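# Seat the slip bushing flat in the jig's empty liner

## Task

Put the loose slip bushing all the way down into the liner of the jig that is still vacant, so that its head lies flat on the liner with no tilt. The jig's sliding plate must end up roughly where its pusher would leave it without help, or the task fails. The bushing must stay seated with nothing from the robot holding it. At the end, open the fingers and take the gripper away.

## Robot and tools

Robot: one arm with seven joints, from base to hand: waist, shoulder, upper arm roll, elbow, forearm roll, wrist pitch, wrist roll. It ends in a two-finger parallel gripper. Joint ranges in rad: waist and both roll joints and wrist roll -6.283 to 6.283, shoulder -2.059 to 2.094, elbow -0.192 to 3.927, wrist pitch -1.693 to 3.142. The elbow cannot fully straighten.

Frames: the scene frame has its origin on the tabletop under the arm's base. +z is up, and looking along +x, +y is to the left. The base may sit slightly tilted. The gripper frame has the fingers pointing along its +z and closing along its y. The reported hand point lies between the pads when closed, about 2 cm back from the tips. Closing moves the tips roughly 10 mm further along +z.

execute_actions: argument "actions" is a list holding zero or one item; optional "pictures" (true/false) controls whether images come back, and they come by default.
- Empty list: just returns the current state.
- Motion item: {"rows": [...], "steps": n}. There are 1 to 15 rows and n is at most 15, defaulting to 15. Each step lasts 1/30 s and uses one row; if rows run out, the last row repeats.
- Wait item: {"steps": n}, n up to 300. It counts from the previous result, so your thinking time is included.
A row is 7 numbers in [-1, 1]: dx, dy, dz, rx, ry, rz, opening. The first six are an offset, not a pose, in the gripper's own axes. It is measured from the gripper pose shown in the most recent result. Before any result in the scene has shown it, and for a second call in the same reply, it is measured from where the hand is when the action begins. Every row uses that same reference; rows do not add up. Scale: 1.0 equals 0.6 m of translation or 180 degrees. rx, ry, rz form a single rotation vector. Opening is absolute: +1 is fully open (0.084 m), -1 fully closed. An all-zero offset is not a pause: it pulls the hand back to the reference pose. A refused call sends nothing.

move: "target" is one 7-number row, with the same offset rules and scale as above. "speed" is the path's top speed in m/s, 0.002 to 0.5, default 0.25. Rotation is capped at twice that value in rad/s. The path is a straight line lasting 0.5 to 10 s. A longer path is cut at 10 s, short of the target. The hand takes the shorter rotation. The path ignores obstacles. The real hand lags, can drift off the path and can exceed the speed, mainly with the arm nearly straight. The opening is sent when the move starts. The move finishes when hand and fingers are still, or 5 s after the path ends. Its result adds a "move:" line giving the ending: done (at rest near target), off_target, moving, held (a check stopped the final step) or fault. It also gives the distance left to the target and any limits: paced means the sent pose was clipped; held means some steps were blocked, after which the arm may jump faster than asked. Faster contact and targets placed deeper past a surface both press harder.

wait: "seconds" 0 to 10. Sends nothing new; the scene keeps running.

zoom_image: "camera" is one of cam_head_left, cam_head_right, cam_wrist. "region" is [x0, y0, x1, y1] in pixels of that camera's last full image, origin top-left, at most 504 by 504. All images are 896x504. Calibration (K, distortion, T_world_to_cam) is supplied per camera and can be off by a couple of degrees and millimetres. The wrist camera's pose is derived from joint readings.

finished_scene: "scene" is the number of the scene you are ending. It is final and reports whether the goal holds.

Motion limits: each step, the commanded pose is clipped to at most 70 mm and 16 degrees away from the measured pose. Damped inverse kinematics then drives the joints, favouring position over orientation. After an action ends, the arm only continues to that last clipped pose. So read the reported pose and send the remainder next. Joint targets move at most 3.14 rad/s.

Result lines: the state gives end_effector_position (m), end_effector_quat_wxyz, and linear and angular velocities in the scene frame. The printed position can be off, more so at long reach. "Hand target" shows where the controller is heading. "pose unreachable" and HELD marks mean the clearance check altered or dropped your command; the base's mount counts as arm. grip_measured is the actual finger opening on the command scale. Joint torques are total drive output, offset and noisy. MOTOR HOT appears from 65 °C. At 80 °C an OVER-TEMPERATURE FAULT brakes the arm until it cools. Holding loads heats motors, even while you think.

Gripping: to hold something, command an opening well below grip_measured; the larger the gap, the firmer the squeeze, up to about 24 N per pad. Closing fast can press harder. Resending grip_measured still grips parts narrower than about 6 cm, weakly.

Cautions: a TORQUE FAULT occurs if contact torque reaches a joint's limit (N m: waist 45, shoulder 45, upper arm roll 27, elbow 27, forearm roll 27, wrist pitch 18, wrist roll 18; carried weight counts). The arm then backs off, freezes 10 s and drops the rest of the call. Avoid dropping the bushing, slamming, hard hits or strong pushes. Do not shove the jig's sliding plate, and never knock anything off the table. Expect occasional brief tugs on the held part or nudges to loose items. Thinking time keeps the simulation running, so keep replies short once acting.

Each tool is called after "Emit:" by a JSON object that holds its "fn" and its "kwargs".

## Session

Emit:
{"fn": "execute_actions", "kwargs": {"actions": []}}

Scene clock: 0.00 s of 4200.00 s.
end_effector_position=(-0.0037, -0.3800, +0.1030) grip_measured=+1.00 end_effector_quat_wxyz=(-0.261, +0.762, +0.509, -0.305) end_effector_velocity=(-0.000, +0.001, -0.001) end_effector_angular_velocity=(+0.003, +0.000, -0.000)
Joint positions: [-1.32  -0.658 -0.035  0.261 -0.885  0.742 -1.715  0.084]
Joint velocities: [ 0.001  0.002  0.    -0.001 -0.    -0.     0.    -0.   ]
Joint torques (N m, as the arm reports them, + toward a larger angle): no reading
Motor temperatures (°C, as the motors report them): [34 31 37 37 30 37 37]
Hand target: -0.004, -0.380, +0.103; -0.261, +0.762, +0.509, -0.305

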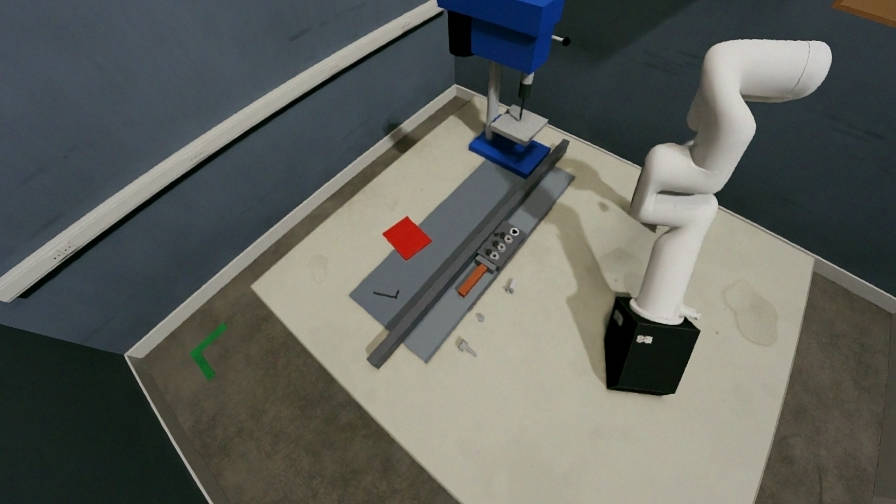

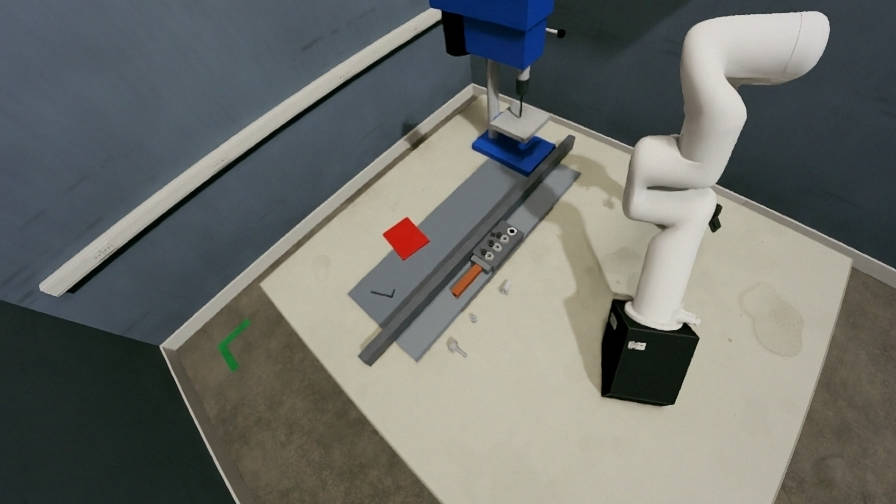

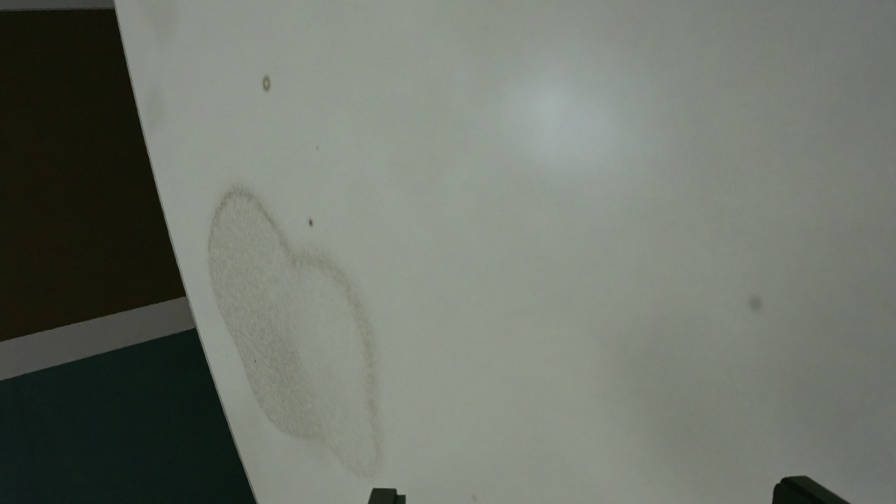

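Emit:
{"fn": "zoom_image", "kwargs": {"camera": "cam_head_left", "region": [430, 200, 570, 370]}}

Emit:
{"fn": "zoom_image", "kwargs": {"camera": "cam_head_right", "region": [430, 200, 570, 370]}}

Region (430, 200, 570, 370) of cam_head_left's 896x504 image, scaled by 2.965, with more detail than that image has; it fills the left 415 columns of this view, and the rest is white.

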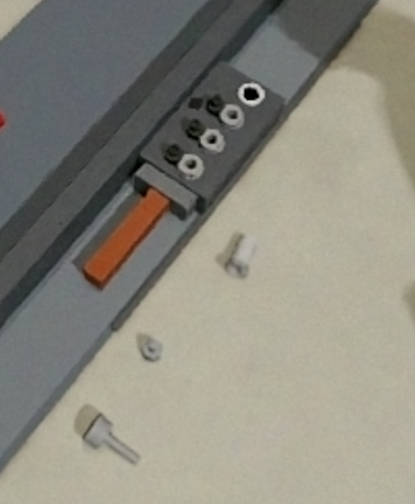

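Region (430, 200, 570, 370) of cam_head_right's 896x504 image, scaled by 2.965, with more detail than that image has; it fills the left 415 columns of this view, and the rest is white.

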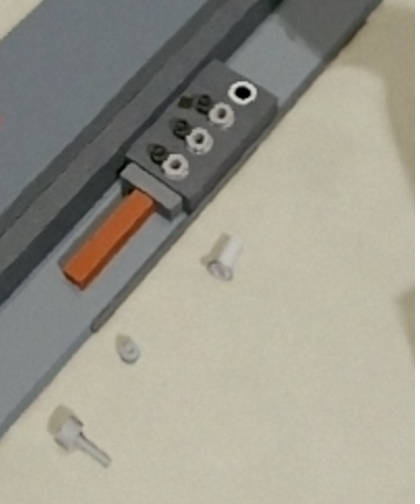

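Emit:
{"fn": "move", "kwargs": {"target": [0.835,0.058,-0.495,-0.267,-0.013,-0.194,1], "speed": 0.3}}

Scene clock: 7.17 s of 4200.00 s.
end_effector_position=(+0.3806, +0.0504, +0.1806) grip_measured=+1.00 end_effector_quat_wxyz=(-0.001, +0.611, +0.791, +0.000) end_effector_velocity=(+0.001, +0.001, -0.000) end_effector_angular_velocity=(-0.005, +0.001, -0.000)
Joint positions: [-0.651 -0.364  1.337  0.546 -0.557  0.784 -0.789  0.084]
Joint velocities: [-0.017  0.004  0.018  0.007 -0.004  0.007  0.006 -0.   ]
Joint torques (N m, as the arm reports them, + toward a larger angle): [10.86 -7.35  5.49 15.99  0.11 -1.7   0.17]
Motor temperatures (°C, as the motors report them): [34 31 37 37 30 37 37]
Hand target: +0.381, +0.051, +0.181; -0.001, +0.611, +0.791, +0.000
Off the commanded pose: 0.002 m, 0 deg.
move: done; limits=paced
camera_calibration (this result's frames):
cam_wrist: T_world_to_cam=[[0.969102, 0.246646, -0.0027132, -0.343977], [0.246655, -0.969098, 0.00333094, 0.0187148], [-0.00180779, -0.00389725, -0.999991, 0.309136], [0, 0, 0, 1]] pos_world=[0.329291, 0.104182, 0.308137]

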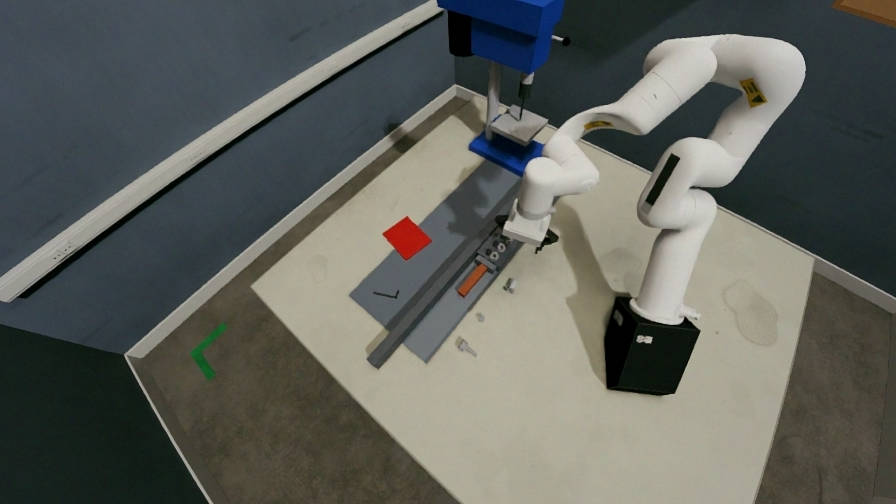

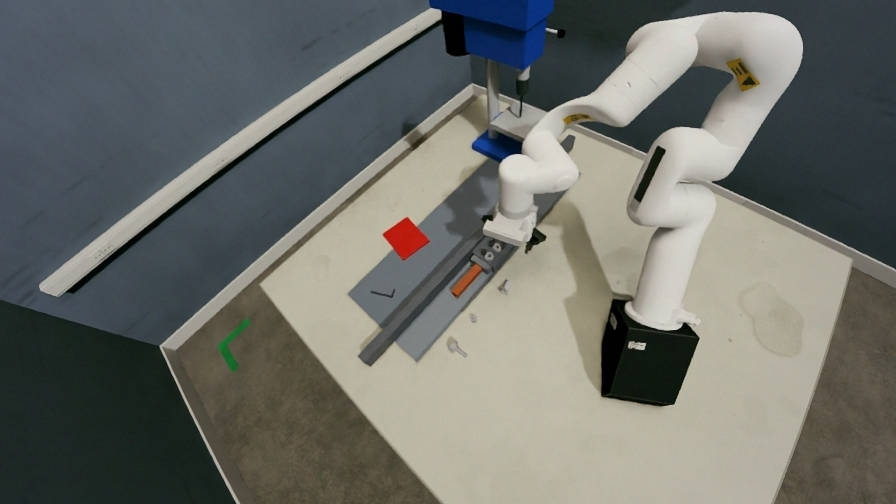

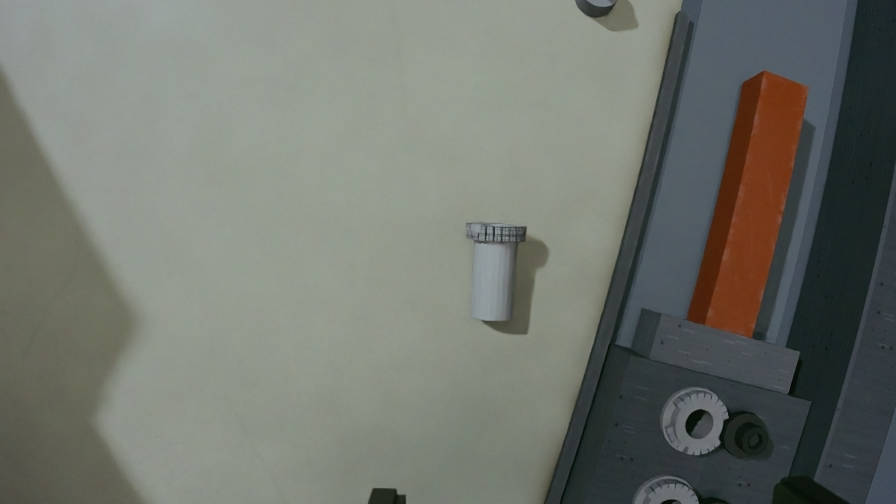

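Emit:
{"fn": "move", "kwargs": {"target": [-0.255,0.09,0,0,0,0,1]}}

Scene clock: 9.37 s of 4200.00 s.
end_effector_position=(+0.4714, -0.0827, +0.1805) grip_measured=+1.00 end_effector_quat_wxyz=(-0.001, +0.611, +0.792, +0.001) end_effector_velocity=(+0.002, -0.003, +0.001) end_effector_angular_velocity=(+0.000, -0.001, -0.002)
Joint positions: [-0.587 -0.441  0.883  0.653 -0.531  0.782 -1.24   0.084]
Joint velocities: [-0.002 -0.001 -0.004  0.005  0.001  0.001 -0.006 -0.   ]
Joint torques (N m, as the arm reports them, + toward a larger angle): [ 10.37 -14.69   5.7   16.02   0.16  -1.75   0.27]
Motor temperatures (°C, as the motors report them): [34 31 37 37 30 37 37]
Hand target: +0.472, -0.083, +0.180; -0.001, +0.612, +0.791, +0.001
Off the commanded pose: 0.001 m, 0 deg.
move: done
camera_calibration (this result's frames):
cam_wrist: T_world_to_cam=[[0.968734, 0.248093, -0.00226125, -0.398973], [0.248098, -0.968733, 0.00210221, -0.133111], [-0.001669, -0.00259749, -0.999995, 0.308788], [0, 0, 0, 1]] pos_world=[0.420039, -0.0291648, 0.308164]

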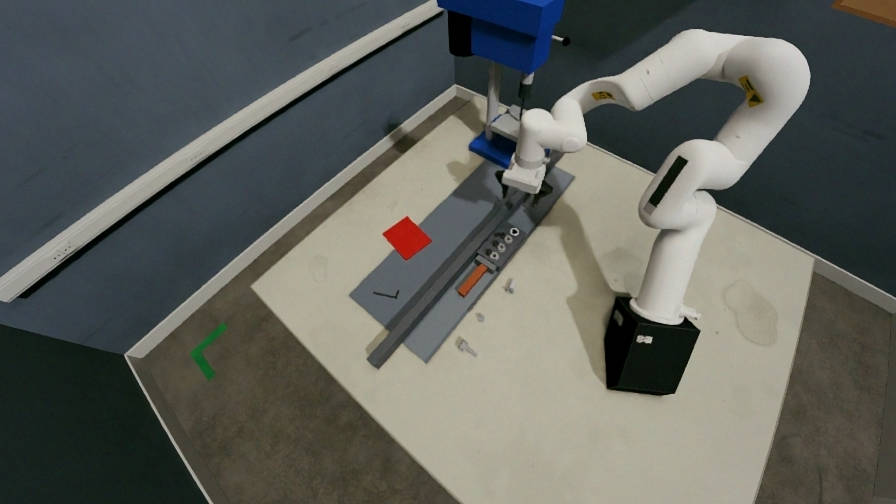

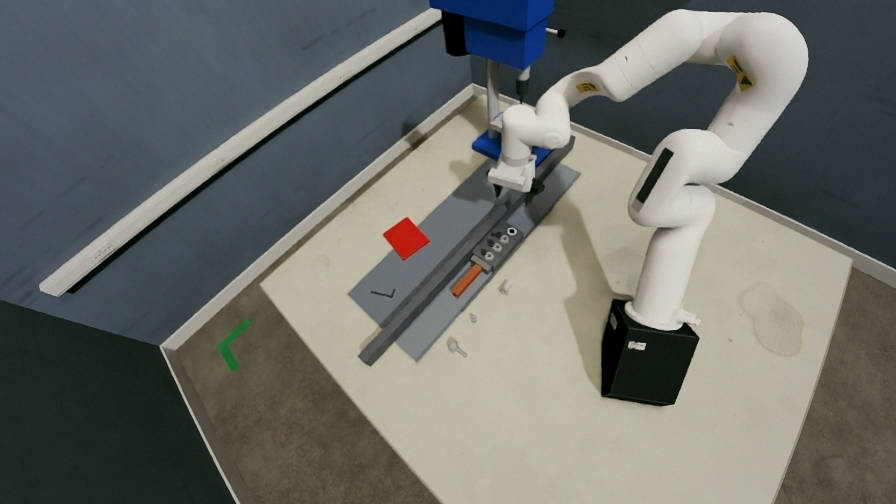

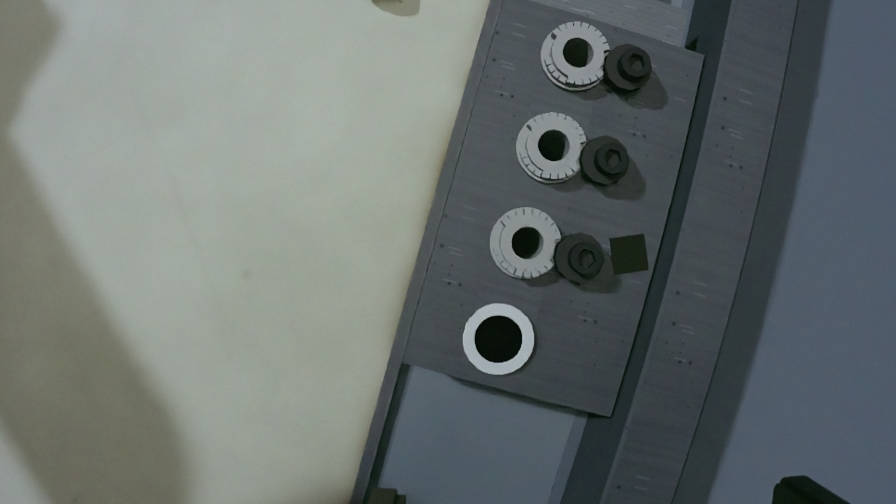

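Emit:
{"fn": "move", "kwargs": {"target": [0.458,-0.117,0.195,0.004,-0.25,0.0105,1]}}

Scene clock: 14.40 s of 4200.00 s.
end_effector_position=(+0.3335, +0.1642, +0.0640) grip_measured=+1.00 end_effector_quat_wxyz=(+0.299, +0.578, +0.721, -0.238) end_effector_velocity=(-0.005, +0.003, -0.002) end_effector_angular_velocity=(-0.005, +0.005, +0.009)
Joint positions: [-1.516 -1.302  2.483  1.261 -0.384  1.244 -0.384  0.084]
Joint velocities: [ 0.001 -0.009  0.011  0.007  0.002  0.006 -0.001  0.   ]
Joint torques (N m, as the arm reports them, + toward a larger angle): [16.01 29.55 -1.06 13.77 -0.51  0.03  0.14]
Motor temperatures (°C, as the motors report them): [34 31 38 38 30 38 37]
Hand target: +0.333, +0.164, +0.064; +0.299, +0.577, +0.722, -0.238
Off the commanded pose: 0.002 m, 0 deg.
move: done
camera_calibration (this result's frames):
cam_wrist: T_world_to_cam=[[0.976772, 0.214224, 0.00492103, -0.324385], [0.147462, -0.688672, 0.70992, 0.0827388], [0.155471, -0.692704, -0.704266, 0.234674], [0, 0, 0, 1]] pos_world=[0.268164, 0.289031, 0.108131]

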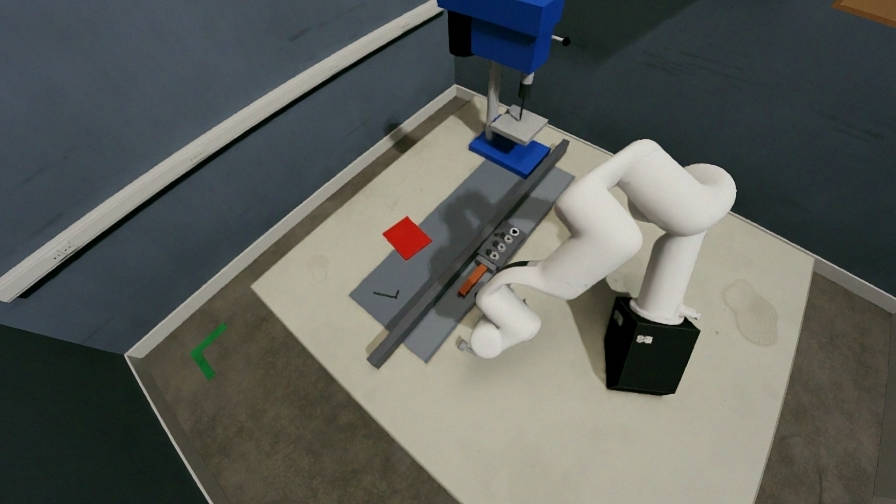

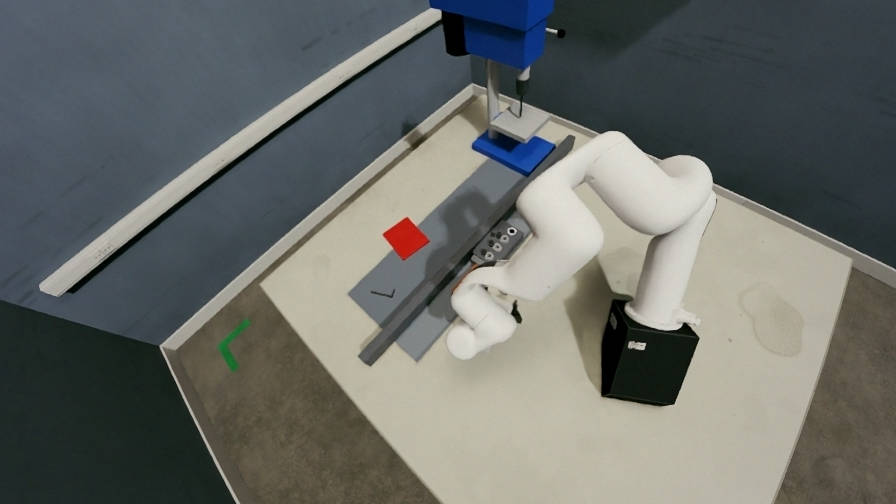

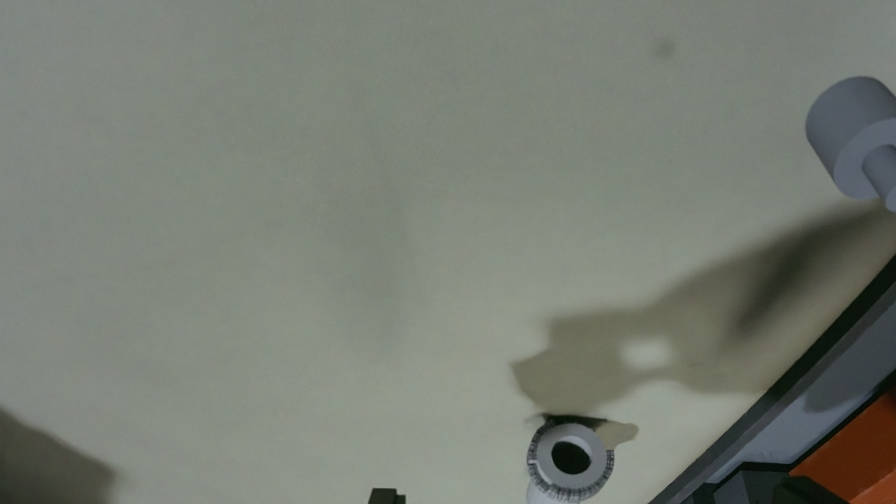

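Emit:
{"fn": "move", "kwargs": {"target": [0,0,0.097,0,0,0,0.2], "speed": 0.08}}

Scene clock: 16.47 s of 4200.00 s.
end_effector_position=(+0.3427, +0.1246, +0.0231) grip_measured=+0.19 end_effector_quat_wxyz=(+0.299, +0.578, +0.721, -0.238) end_effector_velocity=(+0.000, -0.000, +0.000) end_effector_angular_velocity=(+0.001, -0.001, +0.000)
Joint positions: [-1.556 -1.32   2.447  1.153 -0.429  1.095 -0.356  0.052]
Joint velocities: [ 0.001  0.001 -0.001 -0.002 -0.001 -0.002  0.    -0.   ]
Joint torques (N m, as the arm reports them, + toward a larger angle): [15.89 27.57 -1.26 11.69 -0.25  0.    0.15]
Motor temperatures (°C, as the motors report them): [34 31 38 38 30 38 37]
Hand target: +0.343, +0.124, +0.023; +0.299, +0.578, +0.721, -0.238
Off the commanded pose: 0.001 m, 0 deg.
move: done
camera_calibration (this result's frames):
cam_wrist: T_world_to_cam=[[0.976704, 0.214517, 0.00554168, -0.324788], [0.14736, -0.689258, 0.709372, 0.0833599], [0.155992, -0.69203, -0.704813, 0.176744], [0, 0, 0, 1]] pos_world=[0.277367, 0.249441, 0.0672384]

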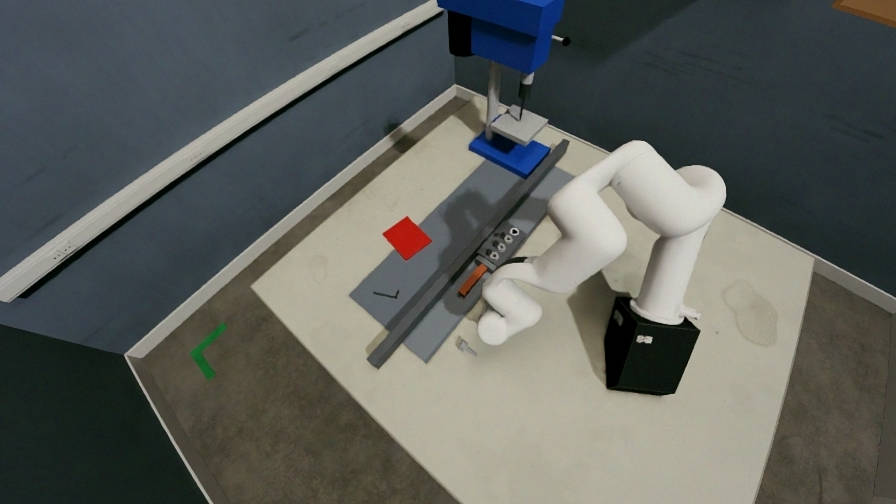

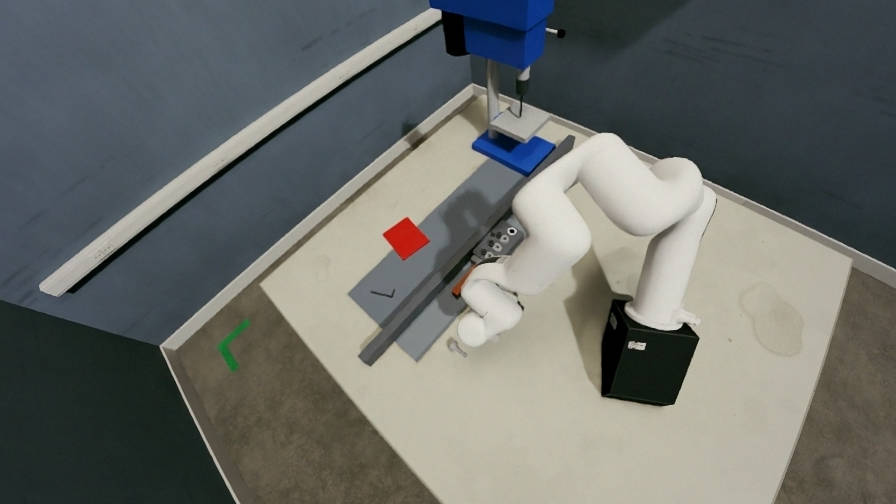

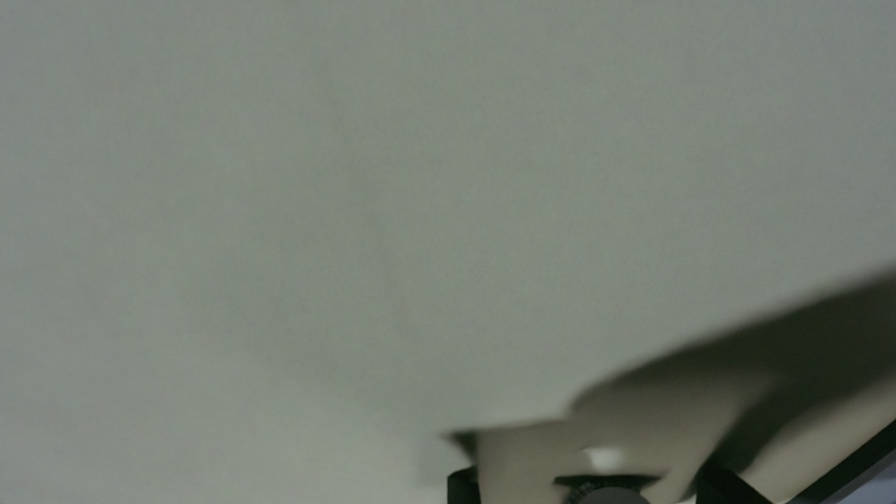

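Emit:
{"fn": "move", "kwargs": {"target": [0,0,0.006,0,0,0,-0.65], "speed": 0.03}}

Scene clock: 17.50 s of 4200.00 s.
end_effector_position=(+0.3436, +0.1241, +0.0226) grip_measured=-0.42 end_effector_quat_wxyz=(+0.299, +0.578, +0.722, -0.236) end_effector_velocity=(-0.001, -0.002, -0.002) end_effector_angular_velocity=(-0.005, +0.004, -0.002)
Joint positions: [-1.557 -1.319  2.446  1.149 -0.433  1.089 -0.354  0.025]
Joint velocities: [-0.008 -0.     0.003 -0.001 -0.003  0.001  0.002  0.   ]
Joint torques (N m, as the arm reports them, + toward a larger angle): [ 2.16 10.77 -1.21  4.19  0.24 -6.47  0.31]
Motor temperatures (°C, as the motors report them): [34 31 38 38 30 38 37]
Hand target: +0.343, +0.122, +0.021; +0.299, +0.578, +0.721, -0.238
Off the commanded pose: 0.003 m, 0 deg.
move: done
camera_calibration (this result's frames):
cam_wrist: T_world_to_cam=[[0.976478, 0.215467, 0.00799706, -0.32558], [0.146656, -0.690909, 0.70791, 0.0836675], [0.158056, -0.690086, -0.706257, 0.174958], [0, 0, 0, 1]] pos_world=[0.277998, 0.248695, 0.0669402]

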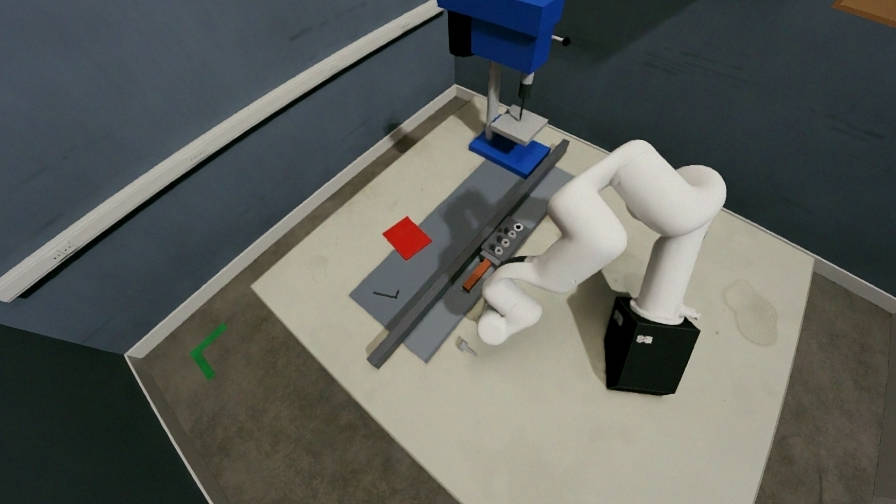

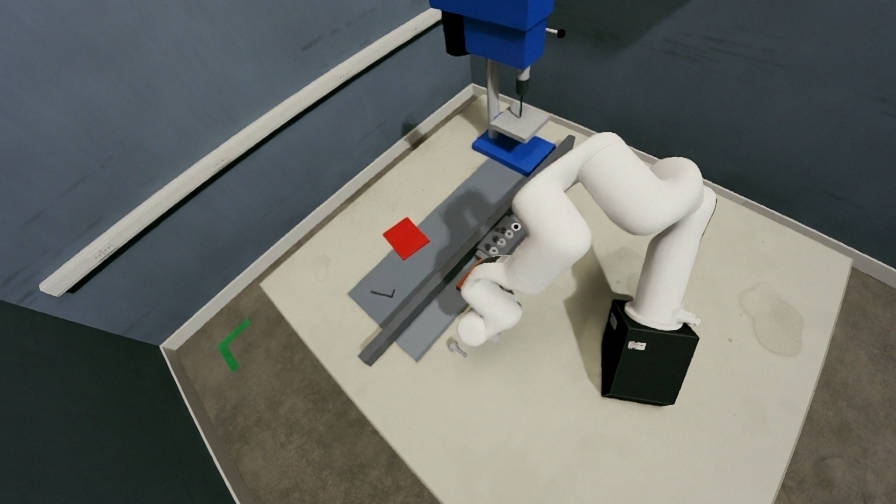

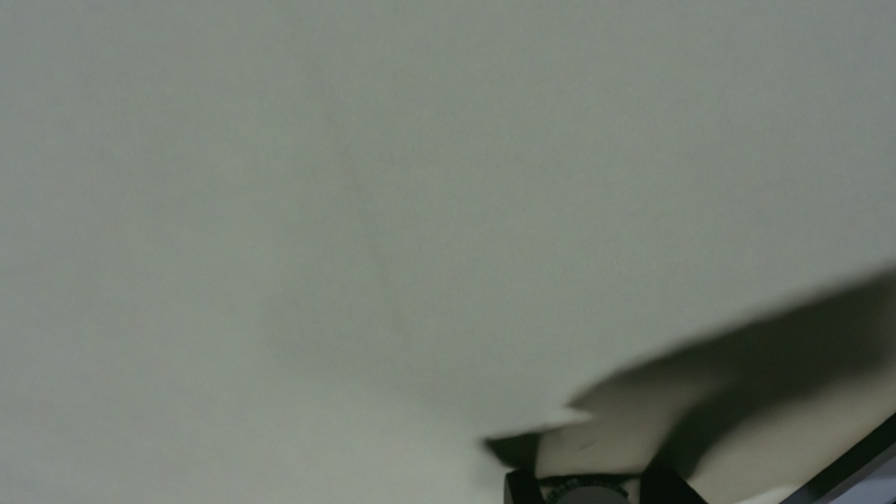

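Emit:
{"fn": "move", "kwargs": {"target": [-0.177,0,-0.177,0,0.25,0,-0.65], "speed": 0.15}}

Scene clock: 21.27 s of 4200.00 s.
end_effector_position=(+0.3428, +0.1234, +0.1724) grip_measured=-0.43 end_effector_quat_wxyz=(-0.000, +0.624, +0.782, +0.002) end_effector_velocity=(+0.001, -0.000, +0.001) end_effector_angular_velocity=(+0.004, -0.002, -0.001)
Joint positions: [-1.217 -0.296  2.059  0.614 -0.656  0.795 -0.47   0.025]
Joint velocities: [ 0.004  0.007 -0.005 -0.    -0.006  0.002  0.003  0.   ]
Joint torques (N m, as the arm reports them, + toward a larger angle): [12.51  3.58  6.83 15.43 -0.03 -1.88  0.18]
Motor temperatures (°C, as the motors report them): [34 31 38 38 30 38 37]
Hand target: +0.343, +0.123, +0.173; -0.001, +0.624, +0.781, +0.002
Off the commanded pose: 0.000 m, 0 deg.
move: done
camera_calibration (this result's frames):
cam_wrist: T_world_to_cam=[[0.976362, 0.216138, 0.00103121, -0.324692], [0.216136, -0.976362, 0.00159005, 0.110475], [0.0013505, -0.00132958, -0.999998, 0.29979], [0, 0, 0, 1]] pos_world=[0.292735, 0.178441, 0.299949]

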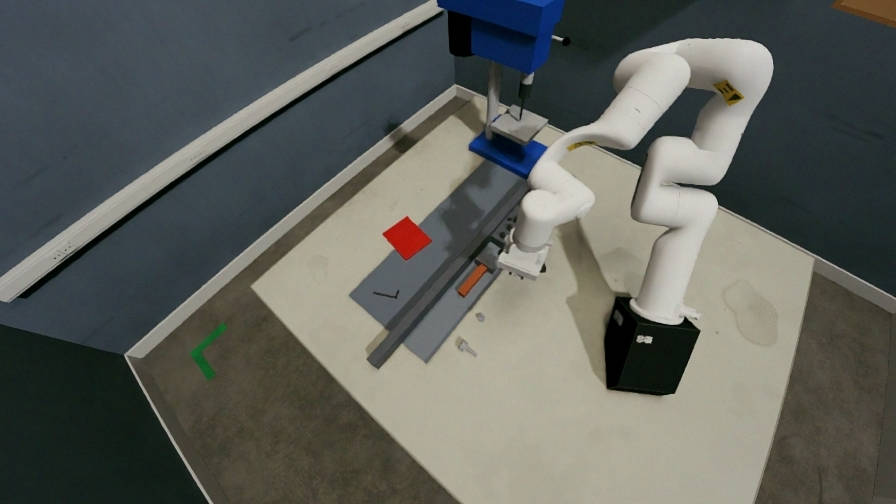

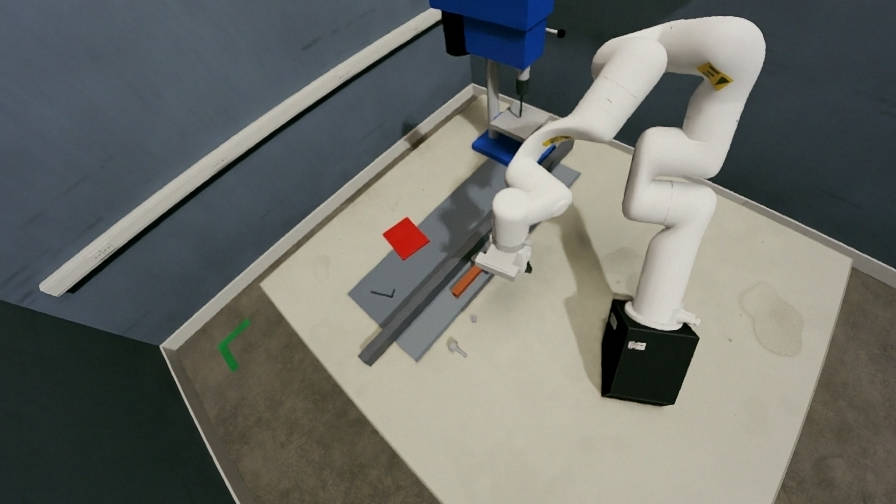

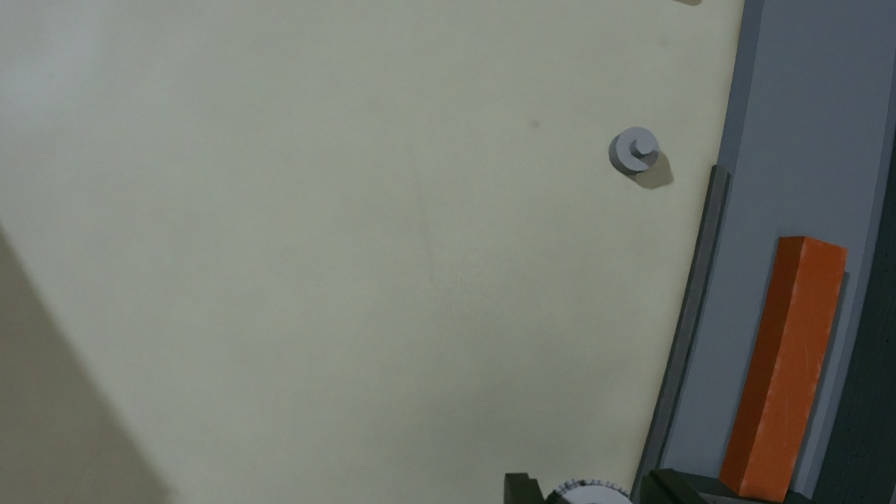

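Emit:
{"fn": "move", "kwargs": {"target": [-0.478,0.094,0.037,0,0.25,0,-0.65], "speed": 0.2}}

Scene clock: 25.03 s of 4200.00 s.
end_effector_position=(+0.4618, -0.1413, +0.1502) grip_measured=-0.43 end_effector_quat_wxyz=(-0.301, +0.573, +0.723, +0.241) end_effector_velocity=(+0.001, -0.003, -0.001) end_effector_angular_velocity=(+0.002, +0.005, -0.002)
Joint positions: [-1.775  1.091  1.998  0.887 -0.914  1.353 -1.354  0.025]
Joint velocities: [ 0.    -0.001 -0.003  0.009  0.004  0.004 -0.005 -0.   ]
Joint torques (N m, as the arm reports them, + toward a larger angle): [  5.   -14.42  15.55  -1.91   1.72  -1.62   0.17]
Motor temperatures (°C, as the motors report them): [34 31 38 38 30 38 37]
Hand target: +0.462, -0.142, +0.150; -0.301, +0.574, +0.723, +0.241
Off the commanded pose: 0.003 m, 0 deg.
move: done
camera_calibration (this result's frames):
cam_wrist: T_world_to_cam=[[0.974449, 0.224601, -0.0021189, -0.381137], [0.157246, -0.688899, -0.707596, 0.000634742], [-0.160386, 0.689182, -0.706614, 0.405252], [0, 0, 0, 1]] pos_world=[0.436295, -0.193252, 0.285999]

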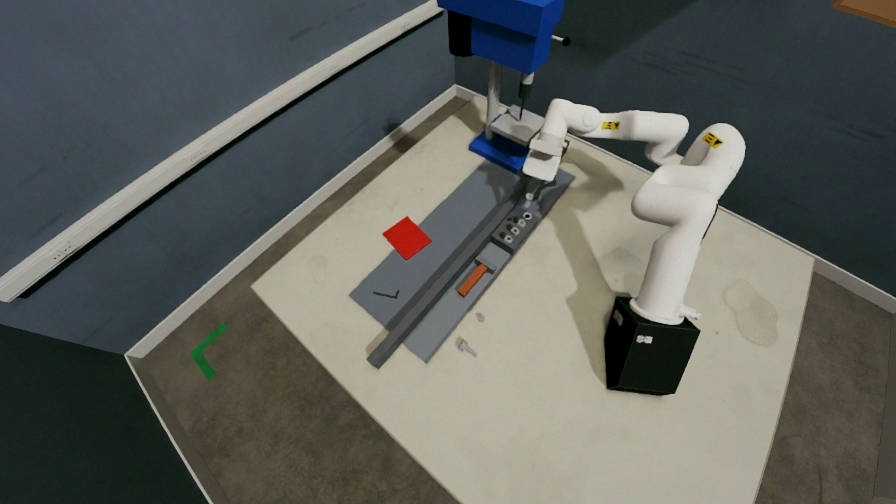

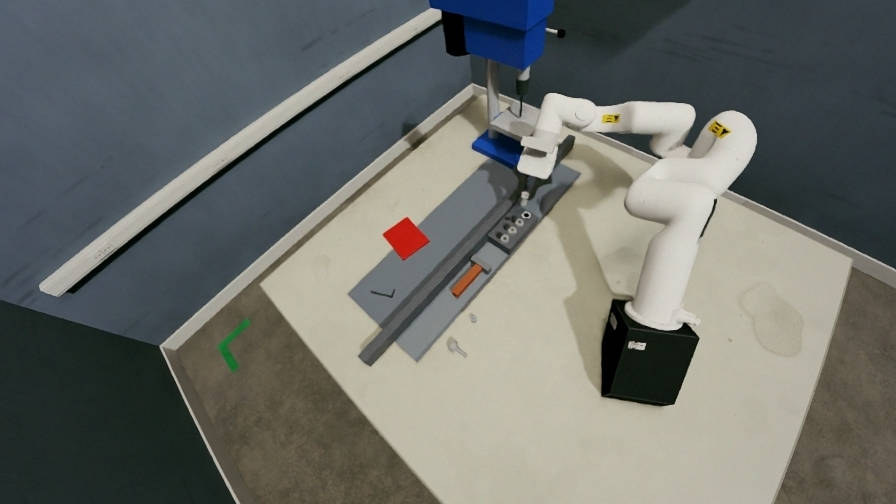

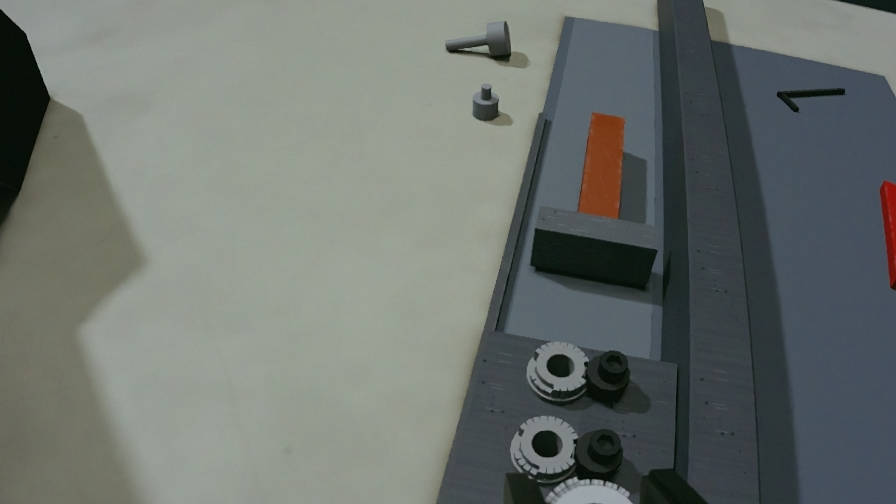

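Emit:
{"fn": "wait", "kwargs": {"seconds": 3}}

Scene clock: 28.97 s of 4200.00 s.
end_effector_position=(+0.4621, -0.1420, +0.1499) grip_measured=-0.43 end_effector_quat_wxyz=(-0.301, +0.574, +0.723, +0.241) end_effector_velocity=(-0.000, +0.001, +0.000) end_effector_angular_velocity=(-0.000, -0.000, +0.002)
Joint positions: [-1.775  1.092  1.998  0.889 -0.913  1.353 -1.355  0.025]
Joint velocities: [ 0.001 -0.     0.    -0.001 -0.     0.001  0.     0.   ]
Joint torques (N m, as the arm reports them, + toward a larger angle): [  5.11 -14.63  15.53  -1.98   1.54  -1.61   0.29]
Motor temperatures (°C, as the motors report them): [34 31 39 38 30 38 37]
Hand target: +0.462, -0.142, +0.150; -0.301, +0.574, +0.723, +0.241
Off the commanded pose: 0.002 m, 0 deg.
Steps of this call (steps 1 to 118: nothing new was sent). Readings (end_effector_position):
1: (+0.4618, -0.1414, +0.1501)
2: (+0.4619, -0.1415, +0.1501)
4: (+0.4620, -0.1417, +0.1500)
8: (+0.4620, -0.1419, +0.1499)
118: the state above
camera_calibration (this result's frames):
cam_wrist: T_world_to_cam=[[0.974814, 0.223004, -0.00274885, -0.381575], [0.155579, -0.688804, -0.708056, 0.000786177], [-0.159793, 0.689795, -0.70615, 0.405324], [0, 0, 0, 1]] pos_world=[0.43661, -0.193956, 0.285728]

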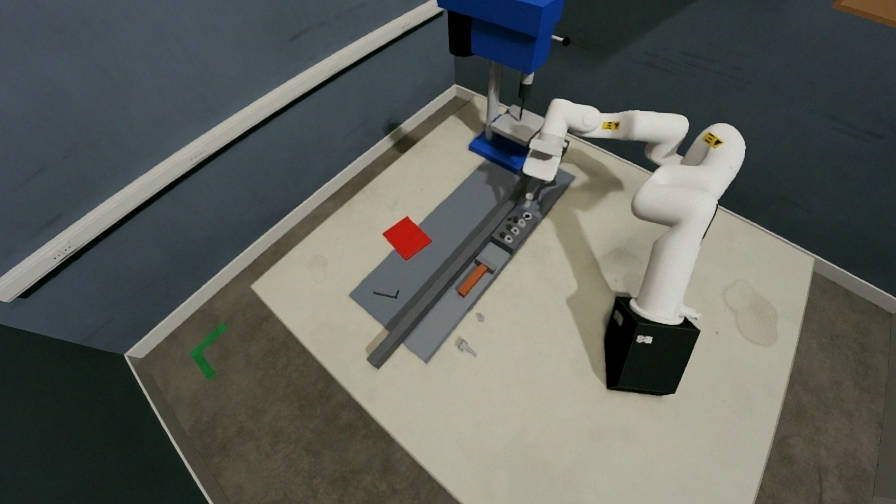

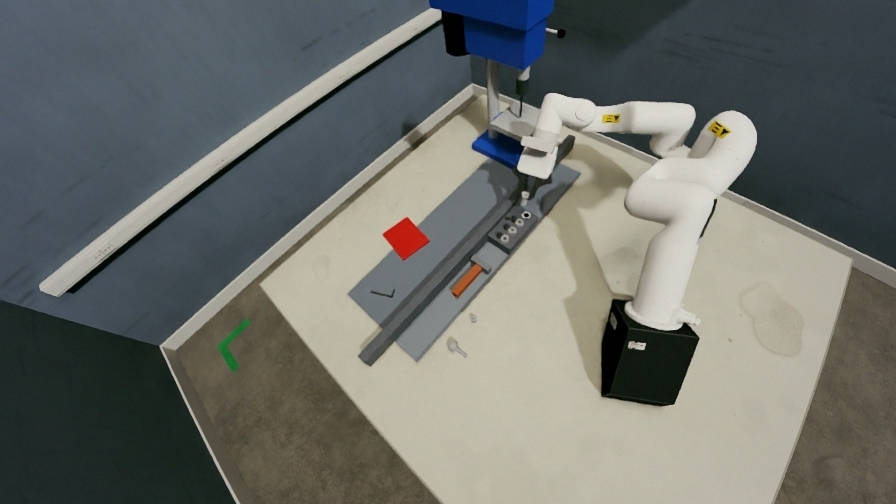

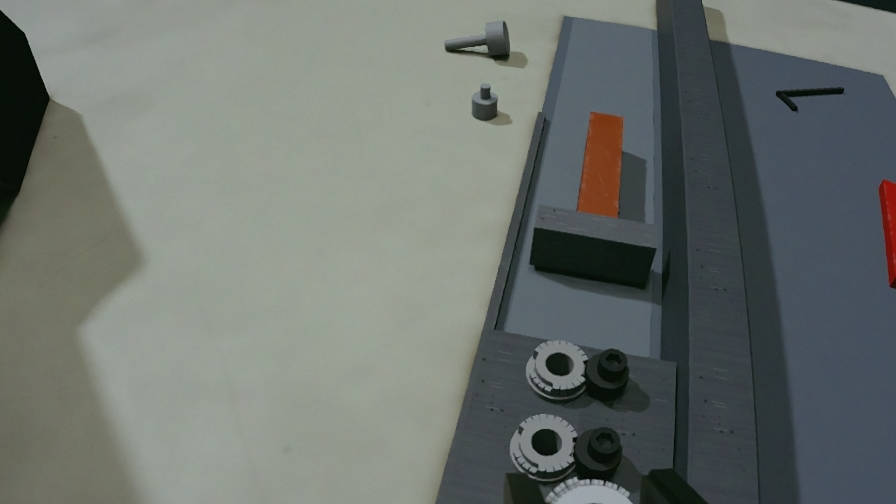

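Emit:
{"fn": "zoom_image", "kwargs": {"camera": "cam_head_left", "region": [490, 170, 570, 250]}}

Emit:
{"fn": "zoom_image", "kwargs": {"camera": "cam_head_right", "region": [490, 170, 570, 250]}}

Region (490, 170, 570, 250) of cam_head_left's 896x504 image, scaled by 6.300, with more detail than that image has.

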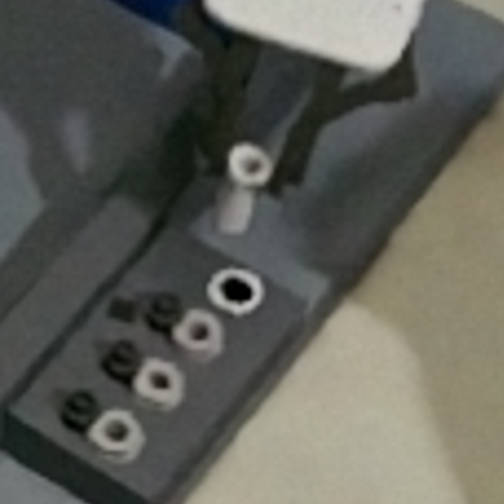

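Region (490, 170, 570, 250) of cam_head_right's 896x504 image, scaled by 6.300, with more detail than that image has.

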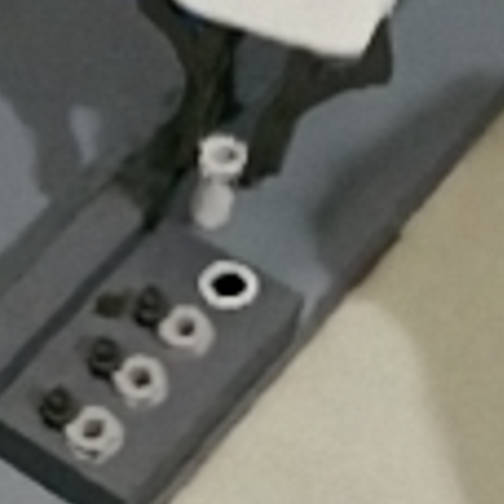

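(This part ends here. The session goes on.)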